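# Sort faulty pump bottles into the grey tray

## Task

There are five empty pump bottles, and one or two of them have a broken pump: pressing the pump head down leaves it stuck down. Test the bottles to find the broken ones and place them in the grey tray. Every working bottle must finish standing upright on the table and not in the tray. Nothing counts if the robot is the only thing holding it in place at the end. When finished, open the grippers and move the arms away, and everything must settle to rest shortly afterwards.

## Robot and tools

Robot: two 7-joint arms, left_arm and right_arm, each ending in a two-finger parallel gripper. Joint ranges in rad, base to gripper: waist -6.283..6.283, shoulder -2.059..2.094, upper arm roll -6.283..6.283, elbow -0.192..3.927, forearm roll -6.283..6.283, wrist pitch -1.693..3.142, wrist roll -6.283..6.283. The elbows never lock fully straight.

Scene frame: origin on the table surface midway between the arms, +x reaching out across the table, +z up, left_arm on the +y side. The arm names do not tell you which side of a picture they appear on. Gripper frame: the fingers point along its +z, and they open and close along its y. The reported hand position is the spot between the pads when shut, roughly 2 cm short of the fingertips. Closing pushes the tips about 10 mm further along +z.

The row: every motion command is one row of 14 numbers, each in [-1, 1], covering both arms even if one stays still. Order: dx, dy, dz, rx, ry, rz, opening for left_arm, then the same seven for right_arm. dx..rz are an offset, not a pose: they are expressed in that gripper's own axes and counted from the gripper pose printed in the most recent result that shows it (before any such result in the scene, and for the second and later calls within one reply, from where the gripper is when the action begins). Scale: 1.0 equals 0.6 m of travel or 180 degrees of turn. rx, ry, rz form a single rotation vector. opening is absolute, not an offset: +1 means fully open (0.084 m), -1 means shut. All-zero offsets do not hold still; they drive back to the reference pose. To keep an arm still, give it the offset back to its desired pose in the first call of a reply and zeros in later ones, always with the opening it should keep.

execute_actions: argument actions is a list holding zero or one item. Empty list: just report the state. An item with rows (1 to 15 rows) and optional steps (up to 15, default 15) plays one row per control step of 1/30 s, repeating the final row if rows run out. Every row is measured from the same reference, not from the row before. An item with only steps (up to 300) is a wait counted from the previous result, so your thinking time eats into it. Optional pictures (boolean) toggles camera images. A rejected call sends nothing.

Each step, the commanded pose is clipped to at most 70 mm and 16 degrees away from the measured pose; if position and orientation conflict, position wins. After an action ends the arm only continues to its last clipped pose, so a distant goal may need several calls: read the result pose and send the remaining offset.

move: target is one 14-number row exactly as above, relative to the same reference. speed is the path's top speed in m/s, from 0.002 to 0.5 (default 0.25); turning is capped at twice that value in rad/s. Each gripper follows a straight line, both paths finishing together, lasting 0.5 to 10 s (cut off at 10 s). The opening is applied at the start. Paths ignore obstacles and the other arm, grippers can lag, stray, or exceed the speed near full reach. Its result adds a move: line with the ending (done, off_target, moving, held, fault) and limits (paced = target clipped; held = some steps blocked, after which the arm may surge), plus each gripper's distance to its target. If only one arm is named, the other finished normally.

wait: seconds from 0 to 10; nothing new is sent meanwhile, though fingers still in motion keep going.

zoom_image: camera (cam_head_left, cam_head_right, cam_left_wrist, cam_right_wrist) and region [x0, y0, x1, y1] in pixels of that camera's latest 504x504 image, top-left is (0,0), region at most 504 by 504.

finished_scene: scene is the current scene's number. It is final and reports whether the goal holds. Replying without any tool call ends everything.

Results: a state line per arm with position (m), quaternion wxyz and linear/angular velocity, all in the scene frame; printed positions get less accurate at long reach. grip_measured is the actual finger opening on the command scale. A Hand target line shows where each arm is currently being driven. HELD flags steps whose command was partly or wholly withheld, and pose unreachable names an arm whose command the clearance check altered. Camera calibration (intrinsics, distortion, world-to-camera transforms) is supplied and may be slightly off.

Gripping: to hold something, command an opening well below grip_measured; the bigger the gap, the firmer the squeeze, up to about 24 N per pad for parts up to about 6 cm wide. Closing quickly can hit harder. Re-sending the read grip_measured gives only a light squeeze; wide parts may slip.

Cautions: contact force grows with speed and with how far the target lies beyond the contact point, so approach and press gently, e.g. when pushing a pump head down to see if it springs back. Keep the arms from striking each other. Joint load limits in N m: waist 47.5, shoulder 47.5, upper arm roll 28.5, elbow 28.5, forearm roll 28.5, wrist pitch 19, wrist roll 19 (held weight included); reaching one stops the arm, backs that joint off, freezes it 10 s and drops the rest of the call. Sustained loads heat motors: warning at 65 °C, braking at 80 °C. Random tugs on held parts or pushes on loose objects can happen. Never knock or drop anything off the table; avoid drops, slips and slams. Finish by opening the grippers, lifting clear, and letting the scene settle before ending it.

Each tool is called after "Request:" by a JSON object that holds its "api" and its "payload".

## Session

Request:
{"api": "execute_actions", "payload": {"actions": []}}

Scene clock: 0.00 s of 5100.00 s.
left_arm: end_effector_position=(+0.2027, -0.0978, +0.3083) grip_measured=+1.00 end_effector_quat_wxyz=(+0.145, +0.801, +0.035, +0.579) end_effector_velocity=(-0.000, -0.000, -0.000) end_effector_angular_velocity=(+0.001, -0.000, -0.001) | right_arm: end_effector_position=(+0.4212, -0.3184, +0.2484) grip_measured=+1.00 end_effector_quat_wxyz=(-0.000, +1.000, +0.009, -0.002) end_effector_velocity=(-0.000, -0.000, -0.000) end_effector_angular_velocity=(+0.000, +0.001, -0.001)
Joint positions: left_arm=[-0.447 -1.053 -1.112  0.463  0.522  0.486 -1.897  0.084] | right_arm=[-0.002 -0.246 -0.002  0.92  -0.     1.169 -0.     0.084]
Joint velocities: left_arm=[ 0.    -0.    -0.001  0.     0.    -0.    -0.     0.   ] | right_arm=[-0.002  0.     0.001 -0.     0.     0.    -0.     0.   ]
Motor temperatures (°C, as the motors report them): left_arm=[38 36 41 41 45 38 41] | right_arm=[35 39 38 37 37 40 38]
Hand target (left_arm): +0.203, -0.098, +0.308; +0.145, +0.801, +0.035, +0.579
Hand target (right_arm): +0.421, -0.318, +0.248; -0.000, +1.000, +0.009, -0.002

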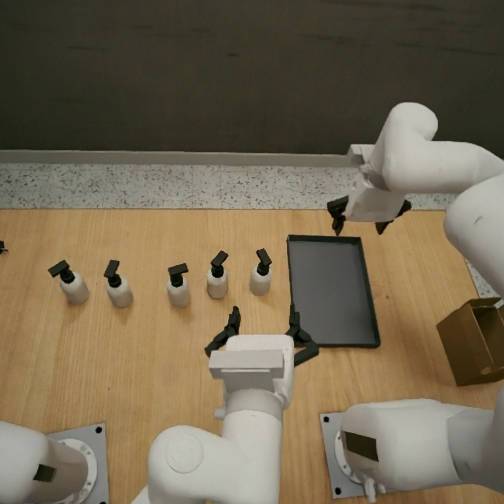

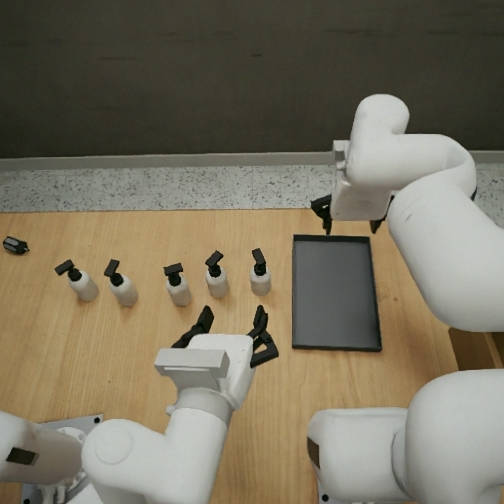

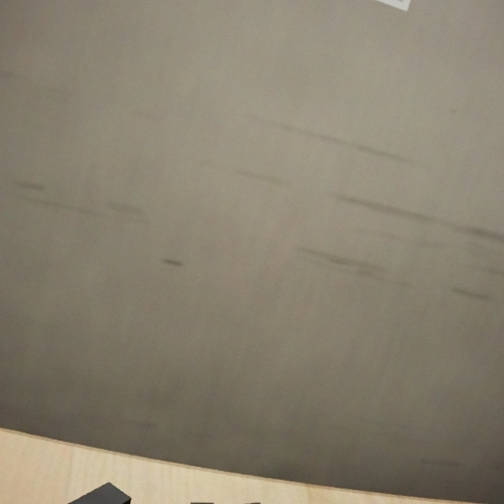

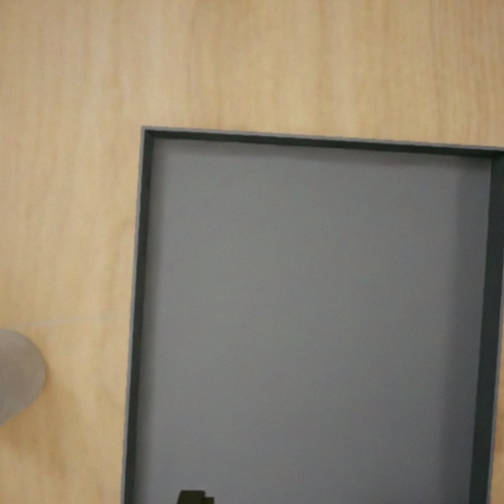

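Request:
{"api": "move", "payload": {"target": [0.24,-0.593,0.2,0.099,-0.396,0.024,-1, -0.03,-0.28,0,0,0,0,-1]}}

Scene clock: 6.50 s of 5100.00 s.
left_arm: end_effector_position=(+0.4028, +0.2523, +0.3096) grip_measured=-1.00 end_effector_quat_wxyz=(-0.002, +1.000, +0.000, -0.001) end_effector_velocity=(+0.001, +0.003, -0.000) end_effector_angular_velocity=(-0.000, +0.006, +0.002) | right_arm: end_effector_position=(+0.4001, -0.1505, +0.2485) grip_measured=-1.00 end_effector_quat_wxyz=(-0.001, +1.000, +0.009, -0.002) end_effector_velocity=(-0.000, +0.001, +0.000) end_effector_angular_velocity=(+0.000, -0.001, +0.002)
Joint positions: left_arm=[-0.82  -0.34   0.506  1.056  0.17   1.361 -0.208  0.   ] | right_arm=[ 0.154 -0.193  0.238  0.977  0.052  1.167  0.371  0.   ]
Joint velocities: left_arm=[ 0.001  0.007  0.006  0.007 -0.003  0.006  0.007  0.   ] | right_arm=[ 0.001  0.001  0.002  0.001 -0.    -0.     0.001  0.   ]
Motor temperatures (°C, as the motors report them): left_arm=[38 36 41 42 45 38 41] | right_arm=[35 39 38 38 37 40 38]
Hand target (left_arm): +0.403, +0.253, +0.309; -0.002, +1.000, +0.001, -0.001
Hand target (right_arm): +0.400, -0.150, +0.249; -0.001, +1.000, +0.009, -0.002
Off the commanded pose (left_arm): 0.001 m, 0 deg.
Off the commanded pose (right_arm): 0.000 m, 0 deg.
After step 90, 0.43 s passed at rest.
move: done
camera_calibration (this result's frames):
cam_left_wrist: T_world_to_cam=[[-0.0177422, -0.999782, -0.010965, 0.298947], [-0.999218, 0.0181176, -0.0351369, 0.479688], [0.035328, 0.010333, -0.999322, 0.420069], [0, 0, 0, 1]] pos_world=[0.469777, 0.28585, 0.439917]
cam_right_wrist: T_world_to_cam=[[0.0233639, -0.999231, -0.0314781, -0.117323], [-0.999587, -0.0238752, 0.0159638, 0.460638], [-0.0167031, 0.0310921, -0.999377, 0.39021], [0, 0, 0, 1]] pos_world=[0.469706, -0.118367, 0.378921]

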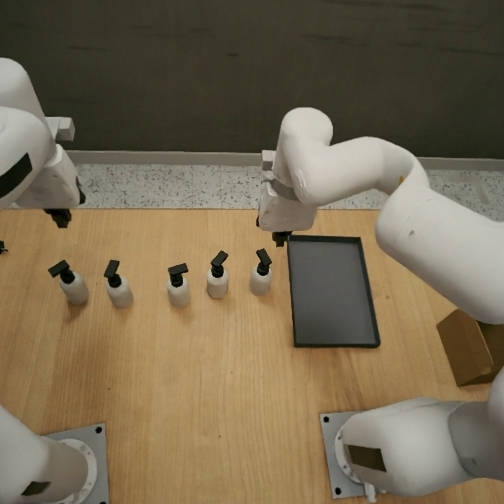

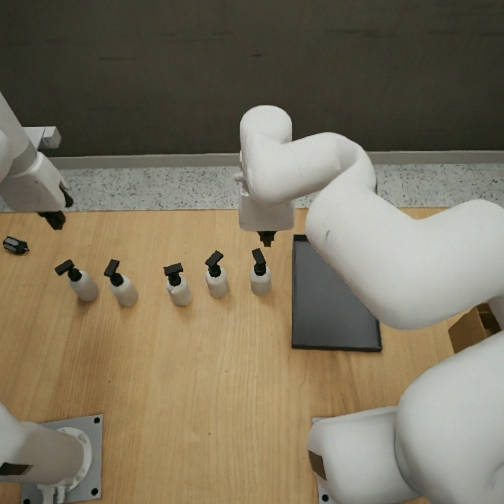

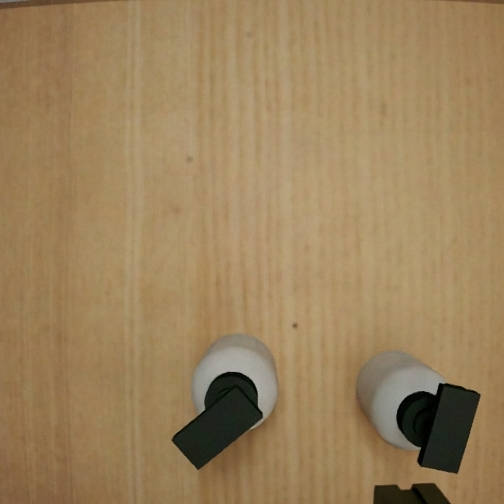

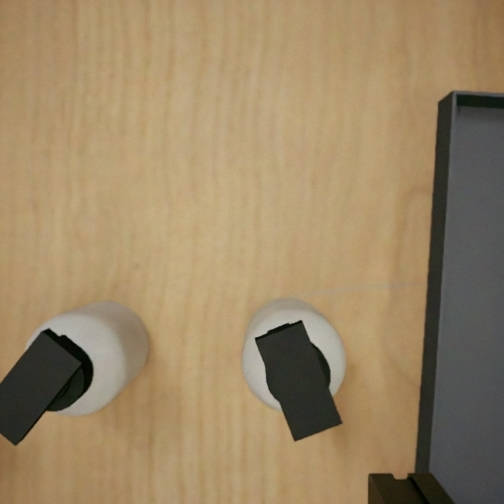

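Request:
{"api": "move", "payload": {"target": [0.004,-0.08,0.23,0,0,0,-1, 0.017,-0.033,0.13,0,0,0,-1]}}

Scene clock: 8.97 s of 5100.00 s.
left_arm: end_effector_position=(+0.4055, +0.3007, +0.1723) grip_measured=-1.00 end_effector_quat_wxyz=(-0.002, +1.000, +0.000, -0.000) end_effector_velocity=(-0.002, +0.001, -0.003) end_effector_angular_velocity=(-0.000, +0.006, +0.001) | right_arm: end_effector_position=(+0.4097, -0.1304, +0.1707) grip_measured=-1.00 end_effector_quat_wxyz=(-0.001, +1.000, +0.009, -0.001) end_effector_velocity=(-0.002, +0.000, -0.002) end_effector_angular_velocity=(-0.002, +0.005, +0.002)
Joint positions: left_arm=[-0.774 -0.23   0.651  0.756  0.177  0.948 -0.072  0.   ] | right_arm=[ 0.169 -0.054  0.271  0.887  0.021  0.94   0.431  0.   ]
Joint velocities: left_arm=[ 0.001  0.005  0.003 -0.005 -0.002 -0.004  0.003  0.   ] | right_arm=[ 0.002  0.003  0.001 -0.003 -0.001 -0.001  0.001  0.   ]
Motor temperatures (°C, as the motors report them): left_arm=[38 36 41 42 45 38 41] | right_arm=[35 39 38 38 37 40 38]
Hand target (left_arm): +0.405, +0.301, +0.172; -0.002, +1.000, +0.000, -0.001
Hand target (right_arm): +0.410, -0.130, +0.170; -0.001, +1.000, +0.009, -0.002
Off the commanded pose (left_arm): 0.001 m, 0 deg.
Off the commanded pose (right_arm): 0.000 m, 0 deg.
move: done
camera_calibration (this result's frames):
cam_left_wrist: T_world_to_cam=[[-0.0182013, -0.999771, -0.0112393, 0.346131], [-0.999165, 0.0185993, -0.0363801, 0.476743], [0.0365808, 0.0105677, -0.999275, 0.281701], [0, 0, 0, 1]] pos_world=[0.47234, 0.334208, 0.302731]
cam_right_wrist: T_world_to_cam=[[0.0232077, -0.999228, -0.0316831, -0.0998527], [-0.999602, -0.0237017, 0.0153071, 0.472103], [-0.0160463, 0.0313152, -0.999381, 0.311732], [0, 0, 0, 1]] pos_world=[0.479234, -0.098348, 0.301149]

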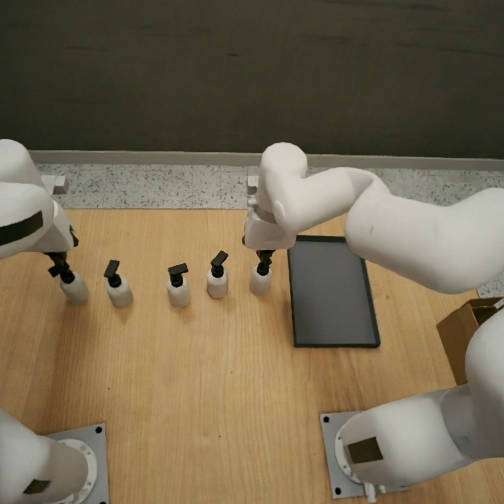

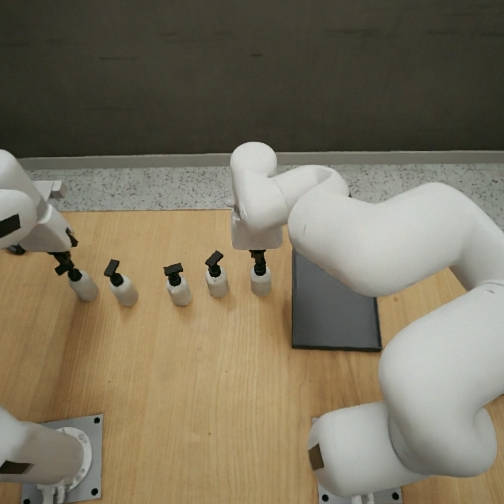

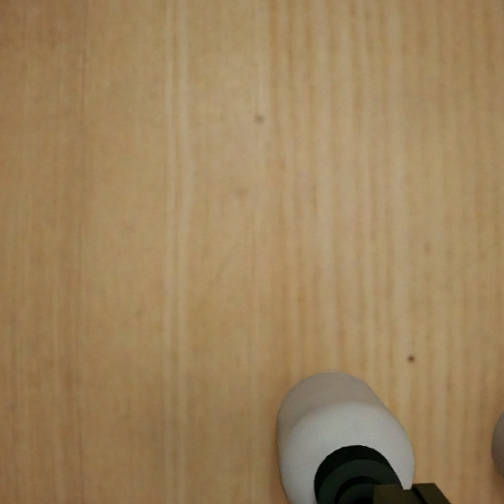

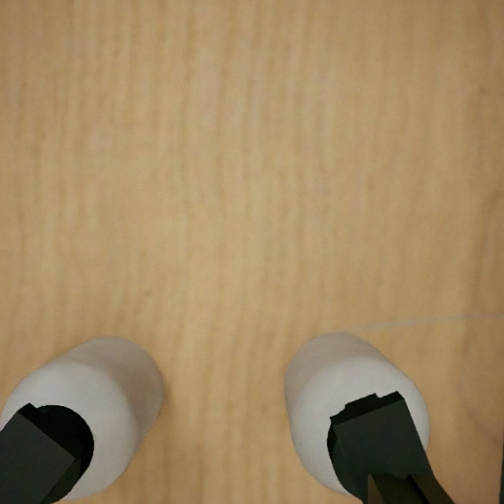

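Press slowly 4 cm.

Request:
{"api": "move", "payload": {"target": [0,0,0.07,0,0,0,-1, 0,0,0.07,0,0,0,-1], "speed": 0.04}}

Scene clock: 10.80 s of 5100.00 s.
left_arm: end_effector_position=(+0.4190, +0.3023, +0.1435) grip_measured=-1.00 end_effector_quat_wxyz=(-0.002, +1.000, +0.001, +0.017) end_effector_velocity=(+0.001, +0.001, +0.000) end_effector_angular_velocity=(+0.001, +0.003, +0.003) | right_arm: end_effector_position=(+0.4183, -0.1262, +0.1421) grip_measured=-1.00 end_effector_quat_wxyz=(-0.006, +1.000, +0.009, +0.014) end_effector_velocity=(-0.000, +0.000, +0.000) end_effector_angular_velocity=(-0.001, +0.000, +0.002)
Joint positions: left_arm=[-0.784 -0.146  0.68   0.725  0.13   0.809 -0.032  0.   ] | right_arm=[ 0.17   0.002  0.274  0.848 -0.002  0.816  0.449  0.   ]
Joint velocities: left_arm=[-0.002  0.005  0.004  0.006 -0.002  0.004  0.002  0.   ] | right_arm=[ 0.001 -0.001  0.     0.    -0.001  0.002 -0.     0.   ]
Motor temperatures (°C, as the motors report them): left_arm=[38 36 41 42 45 38 41] | right_arm=[35 39 38 38 37 40 38]
Hand target (left_arm): +0.406, +0.301, +0.131; -0.002, +1.000, +0.000, -0.000
Hand target (right_arm): +0.409, -0.130, +0.129; -0.001, +1.000, +0.009, -0.001
Off the commanded pose (left_arm): 0.019 m, 2 deg.
Off the commanded pose (right_arm): 0.016 m, 2 deg.
move: off_target (left_arm, right_arm)
camera_calibration (this result's frames):
cam_left_wrist: T_world_to_cam=[[-0.0154555, -0.999812, -0.0117459, 0.346605], [-0.997391, 0.0162444, -0.0703357, 0.493987], [0.0705133, 0.0106281, -0.997454, 0.237909], [0, 0, 0, 1]] pos_world=[0.481279, 0.335986, 0.276119]
cam_right_wrist: T_world_to_cam=[[0.0247092, -0.998803, -0.0422249, -0.0958501], [-0.999592, -0.0240795, -0.0153551, 0.485542], [0.01432, 0.0425871, -0.99899, 0.271803], [0, 0, 0, 1]] pos_world=[0.48382, -0.095619, 0.274937]

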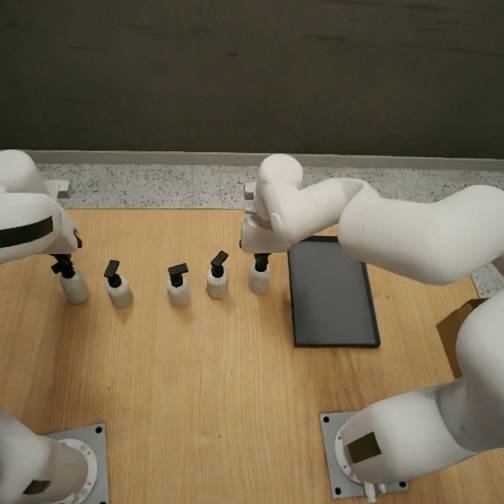

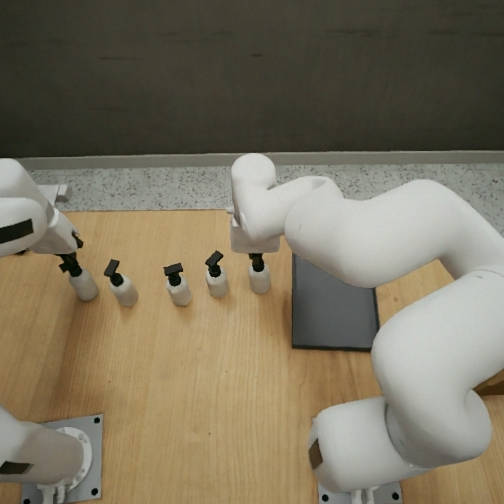

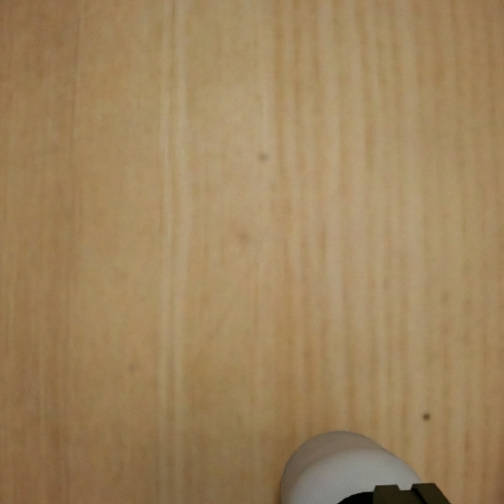

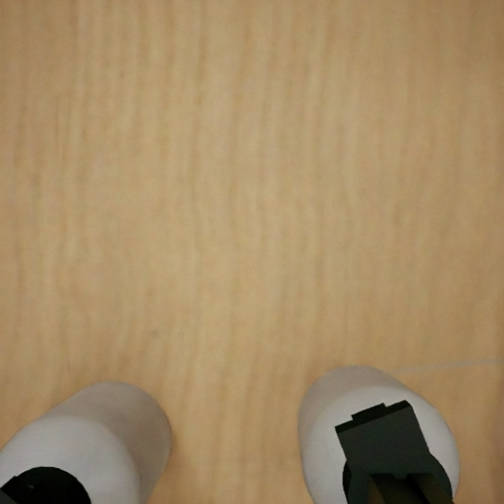

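Request:
{"api": "move", "payload": {"target": [0,0,-0.08,0,-0.011,0,-1, 0,0,-0.08,0,-0.009,0,-1]}}

Request:
{"api": "move", "payload": {"target": [-0.05,0.187,0,0,0,0,-1, -0.02,-0.177,0,0,0,0,-1]}}

Request:
{"api": "move", "payload": {"target": [0,0,0.045,0,0,0,-1, 0,0,0.045,0,0,0,-1], "speed": 0.1}}

Request:
{"api": "move", "payload": {"target": [0,0,0.048,0,0,0,-1, 0,0,0.048,0,0,0,-1], "speed": 0.04}}

Scene clock: 13.13 s of 5100.00 s.
left_arm: end_effector_position=(+0.4169, +0.3022, +0.1908) grip_measured=-1.00 end_effector_quat_wxyz=(-0.002, +1.000, +0.001, -0.001) end_effector_velocity=(+0.002, -0.000, +0.004) end_effector_angular_velocity=(-0.001, -0.006, -0.002) | right_arm: end_effector_position=(+0.4167, -0.1269, +0.1894) grip_measured=-1.00 end_effector_quat_wxyz=(-0.006, +1.000, +0.009, -0.001) end_effector_velocity=(+0.002, +0.002, +0.004) end_effector_angular_velocity=(+0.003, -0.007, +0.001)
Joint positions: left_arm=[-0.784 -0.213  0.655  0.828  0.159  1.005 -0.06   0.   ] | right_arm=[ 0.167 -0.056  0.268  0.94   0.031  0.991  0.42   0.   ]
Joint velocities: left_arm=[ 0.    -0.004 -0.002  0.006  0.     0.003  0.001  0.   ] | right_arm=[ 0.001 -0.004  0.     0.006  0.001  0.002  0.     0.   ]
Motor temperatures (°C, as the motors report them): left_arm=[38 36 41 42 45 38 41] | right_arm=[35 39 38 38 37 40 38]
Hand target (left_arm): +0.417, +0.302, +0.191; -0.002, +1.000, +0.001, -0.000
Hand target (right_arm): +0.417, -0.127, +0.190; -0.006, +1.000, +0.009, -0.000
Off the commanded pose (left_arm): 0.001 m, 0 deg.
Off the commanded pose (right_arm): 0.001 m, 0 deg.
move: done
camera_calibration (this result's frames):
cam_left_wrist: T_world_to_cam=[[-0.0155934, -0.999815, -0.0112914, 0.346946], [-0.999283, 0.0159726, -0.0343154, 0.489224], [0.0344894, 0.0107482, -0.999347, 0.300612], [0, 0, 0, 1]] pos_world=[0.483916, 0.335837, 0.321122]
cam_right_wrist: T_world_to_cam=[[0.0238114, -0.998837, -0.0419147, -0.0942334], [-0.999599, -0.0244297, 0.0143017, 0.479014], [-0.0153091, 0.0415573, -0.999019, 0.331375], [0, 0, 0, 1]] pos_world=[0.486139, -0.0961927, 0.320249]

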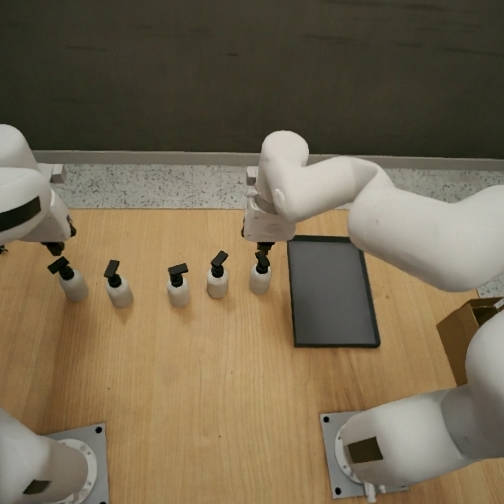

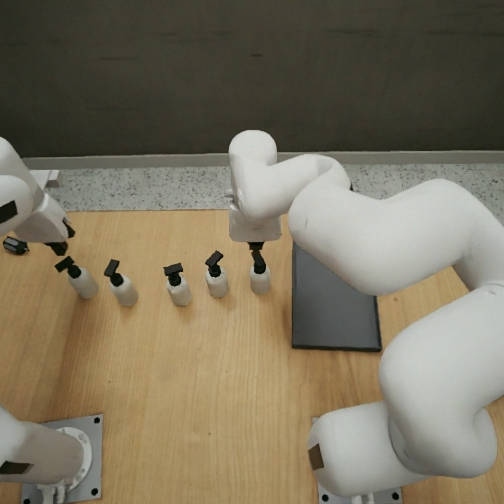

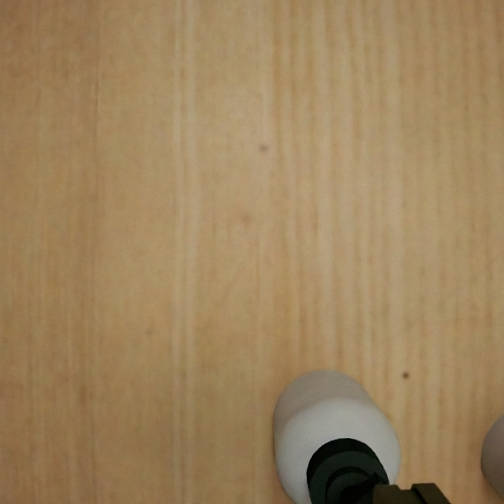

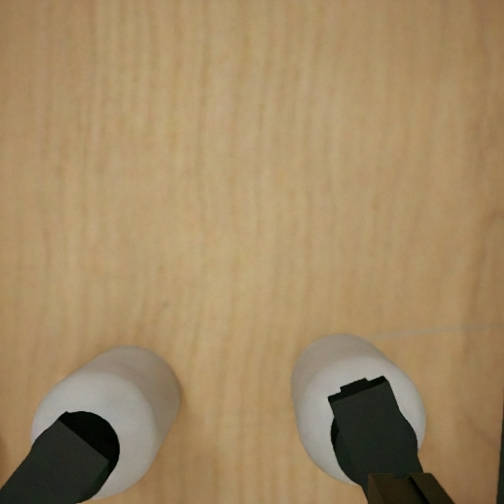

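Scene clock: 14.07 s of 5100.00 s.
left_arm: end_effector_position=(+0.3874, +0.1904, +0.1905) grip_measured=-1.00 end_effector_quat_wxyz=(-0.002, +1.000, +0.002, -0.001) end_effector_velocity=(-0.001, -0.004, -0.000) end_effector_angular_velocity=(+0.002, +0.001, -0.005) | right_arm: end_effector_position=(+0.4030, -0.0215, +0.1905) grip_measured=-1.00 end_effector_quat_wxyz=(-0.006, +1.000, +0.009, -0.001) end_effector_velocity=(-0.003, +0.005, +0.000) end_effector_angular_velocity=(+0.000, -0.000, +0.008)
Joint positions: left_arm=[-0.884 -0.27   0.473  0.756  0.149  1.006 -0.342  0.   ] | right_arm=[ 0.278  0.095  0.379  1.11  -0.029  1.016  0.675  0.   ]
Joint velocities: left_arm=[-0.005  0.    -0.006 -0.002 -0.    -0.    -0.005  0.   ] | right_arm=[ 0.005  0.003  0.007  0.004 -0.002  0.002  0.005  0.   ]
Motor temperatures (°C, as the motors report them): left_arm=[38 36 41 42 45 38 41] | right_arm=[35 39 38 38 37 40 38]
Hand target (left_arm): +0.387, +0.190, +0.190; -0.002, +1.000, +0.001, -0.001
Hand target (right_arm): +0.403, -0.021, +0.190; -0.006, +1.000, +0.009, -0.001
Off the commanded pose (left_arm): 0.000 m, 0 deg.
Off the commanded pose (right_arm): 0.001 m, 0 deg.
move: done
camera_calibration (this result's frames):
cam_left_wrist: T_world_to_cam=[[-0.014417, -0.999837, -0.0108371, 0.234122], [-0.9993, 0.0147816, -0.0343577, 0.461731], [0.0345123, 0.0103342, -0.999351, 0.302538], [0, 0, 0, 1]] pos_world=[0.454342, 0.224133, 0.320743]
cam_right_wrist: T_world_to_cam=[[0.022302, -0.998862, -0.0421668, 0.0120999], [-0.999632, -0.0229316, 0.0145079, 0.467891], [-0.0154583, 0.0418277, -0.999005, 0.32792], [0, 0, 0, 1]] pos_world=[0.472518, 0.00909946, 0.321316]

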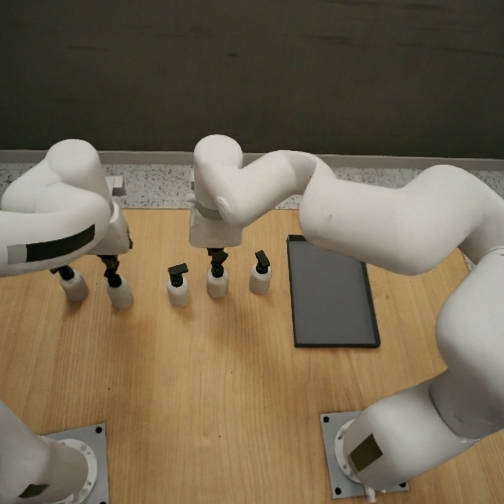

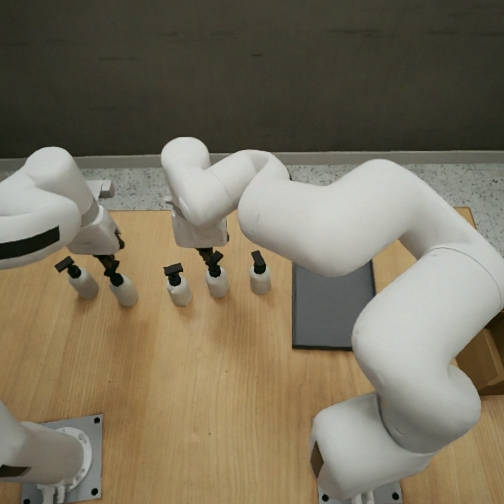

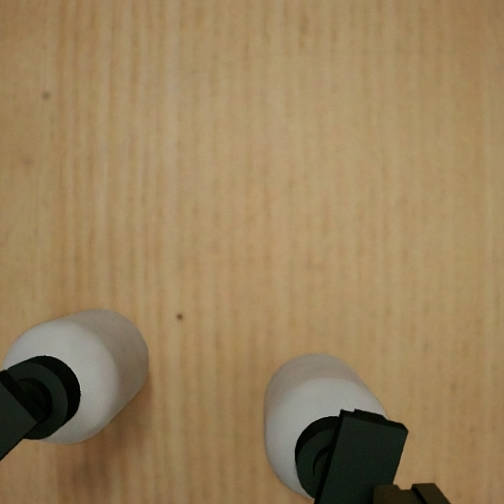

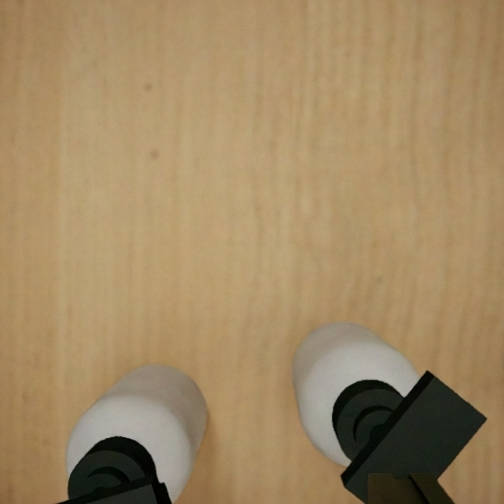

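Scene clock: 14.83 s of 5100.00 s.
left_arm: end_effector_position=(+0.3875, +0.1904, +0.1638) grip_measured=-1.00 end_effector_quat_wxyz=(-0.002, +1.000, +0.002, -0.001) end_effector_velocity=(+0.001, -0.000, -0.001) end_effector_angular_velocity=(-0.002, -0.002, +0.001) | right_arm: end_effector_position=(+0.4030, -0.0211, +0.1638) grip_measured=-1.00 end_effector_quat_wxyz=(-0.006, +1.000, +0.009, -0.001) end_effector_velocity=(+0.000, +0.001, +0.000) end_effector_angular_velocity=(+0.002, -0.003, -0.002)
Joint positions: left_arm=[-0.886 -0.228  0.487  0.71   0.138  0.919 -0.331  0.   ] | right_arm=[ 0.281  0.13   0.378  1.07  -0.046  0.943  0.688  0.   ]
Joint velocities: left_arm=[-0.     0.002  0.001 -0.001 -0.001 -0.005  0.001  0.   ] | right_arm=[ 0.     0.     0.001  0.    -0.001 -0.004  0.003  0.   ]
Motor temperatures (°C, as the motors report them): left_arm=[38 36 41 42 45 38 41] | right_arm=[35 39 38 38 37 40 38]
Hand target (left_arm): +0.387, +0.190, +0.163; -0.002, +1.000, +0.002, -0.001
Hand target (right_arm): +0.403, -0.021, +0.163; -0.006, +1.000, +0.009, -0.001
Off the commanded pose (left_arm): 0.000 m, 0 deg.
Off the commanded pose (right_arm): 0.000 m, 0 deg.
move: done
camera_calibration (this result's frames):
cam_left_wrist: T_world_to_cam=[[-0.0144331, -0.999838, -0.0107646, 0.233887], [-0.999282, 0.0148007, -0.0348914, 0.461017], [0.0350451, 0.0102533, -0.999333, 0.275646], [0, 0, 0, 1]] pos_world=[0.454402, 0.2242, 0.294066]
cam_right_wrist: T_world_to_cam=[[0.0223231, -0.99885, -0.0424288, 0.0113946], [-0.999638, -0.0229367, 0.0140301, 0.468388], [-0.0149872, 0.0421002, -0.999001, 0.30105], [0, 0, 0, 1]] pos_world=[0.472476, 0.00945047, 0.294661]

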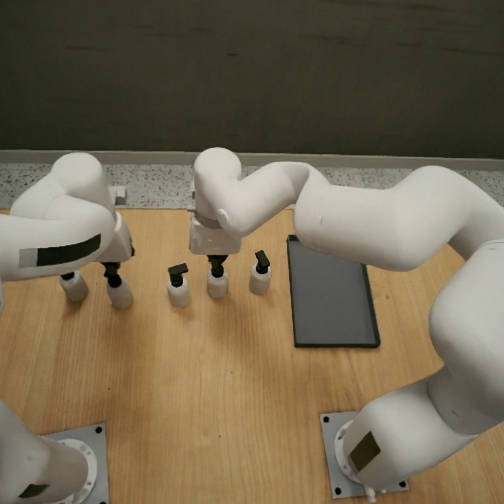

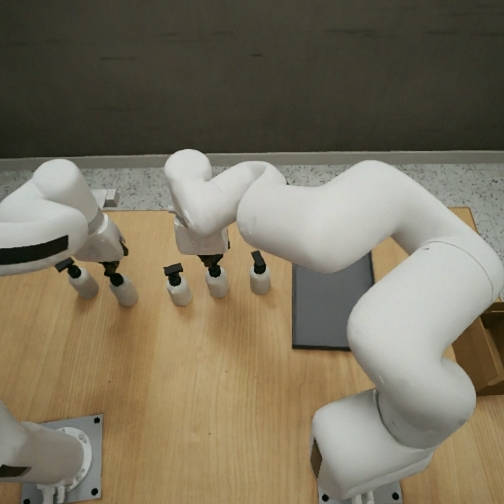

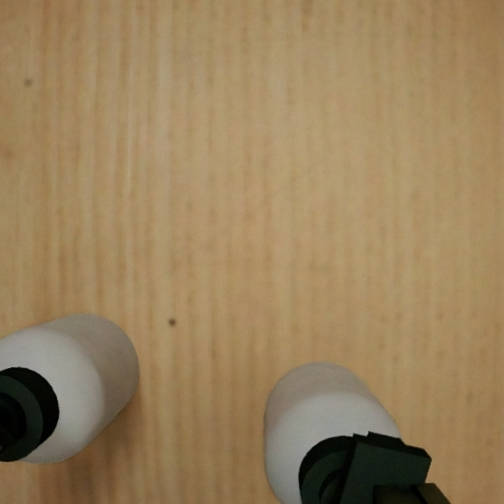

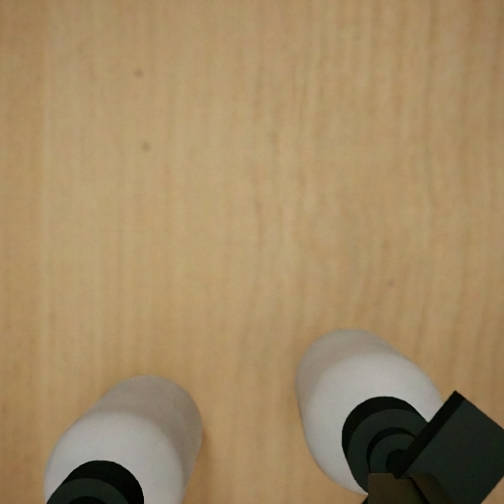

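Scene clock: 15.97 s of 5100.00 s.
left_arm: end_effector_position=(+0.3957, +0.1887, +0.1433) grip_measured=-1.00 end_effector_quat_wxyz=(+0.001, +1.000, +0.002, +0.010) end_effector_velocity=(+0.002, +0.002, -0.000) end_effector_angular_velocity=(+0.004, +0.001, +0.004) | right_arm: end_effector_position=(+0.4075, -0.0176, +0.1426) grip_measured=-1.00 end_effector_quat_wxyz=(-0.011, +1.000, +0.008, +0.007) end_effector_velocity=(-0.001, +0.001, -0.000) end_effector_angular_velocity=(-0.004, +0.002, +0.005)
Joint positions: left_arm=[-0.89  -0.175  0.5    0.686  0.117  0.824 -0.312  0.   ] | right_arm=[ 0.286  0.167  0.375  1.044 -0.07   0.864  0.705  0.   ]
Joint velocities: left_arm=[ 0.001  0.009  0.003  0.008 -0.001  0.002  0.001  0.   ] | right_arm=[ 0.003  0.002 -0.001  0.003 -0.003  0.005 -0.     0.   ]
Motor temperatures (°C, as the motors report them): left_arm=[38 36 41 42 45 38 41] | right_arm=[35 39 38 38 37 40 38]
Hand target (left_arm): +0.387, +0.191, +0.135; -0.002, +1.000, +0.002, -0.001
Hand target (right_arm): +0.403, -0.021, +0.135; -0.006, +1.000, +0.009, -0.001
Off the commanded pose (left_arm): 0.012 m, 1 deg.
Off the commanded pose (right_arm): 0.009 m, 1 deg.
move: off_target (left_arm, right_arm)
camera_calibration (this result's frames):
cam_left_wrist: T_world_to_cam=[[-0.0134554, -0.999897, -0.0049471, 0.23088], [-0.998344, 0.0137109, -0.0558693, 0.47137], [0.0559314, 0.00418716, -0.998426, 0.247656], [0, 0, 0, 1]] pos_world=[0.459844, 0.223356, 0.274743]
cam_right_wrist: T_world_to_cam=[[0.0228007, -0.998398, -0.0517867, 0.015025], [-0.99974, -0.022717, -0.00220622, 0.475597], [0.00102625, 0.0518236, -0.998656, 0.273417], [0, 0, 0, 1]] pos_world=[0.47485, 0.0116356, 0.274877]

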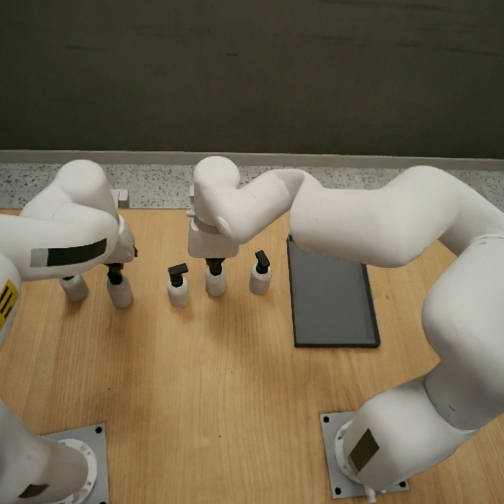

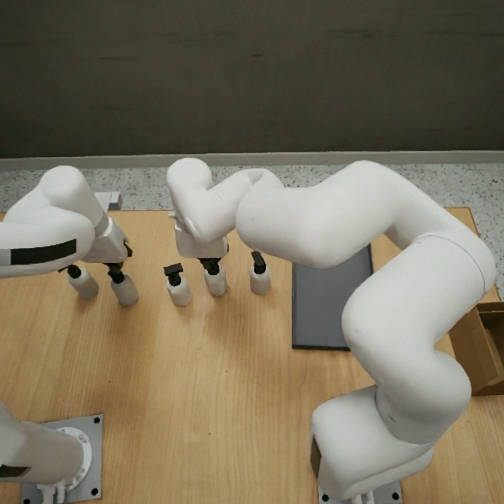

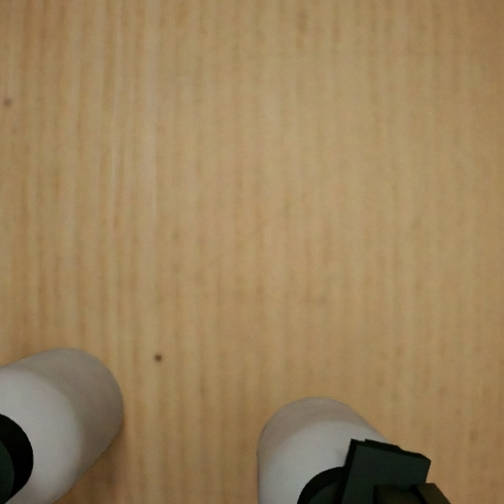

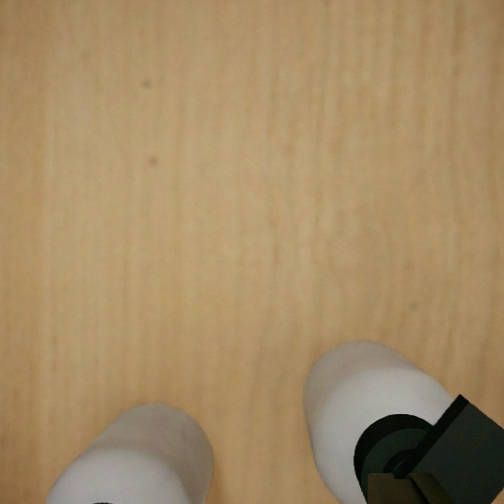

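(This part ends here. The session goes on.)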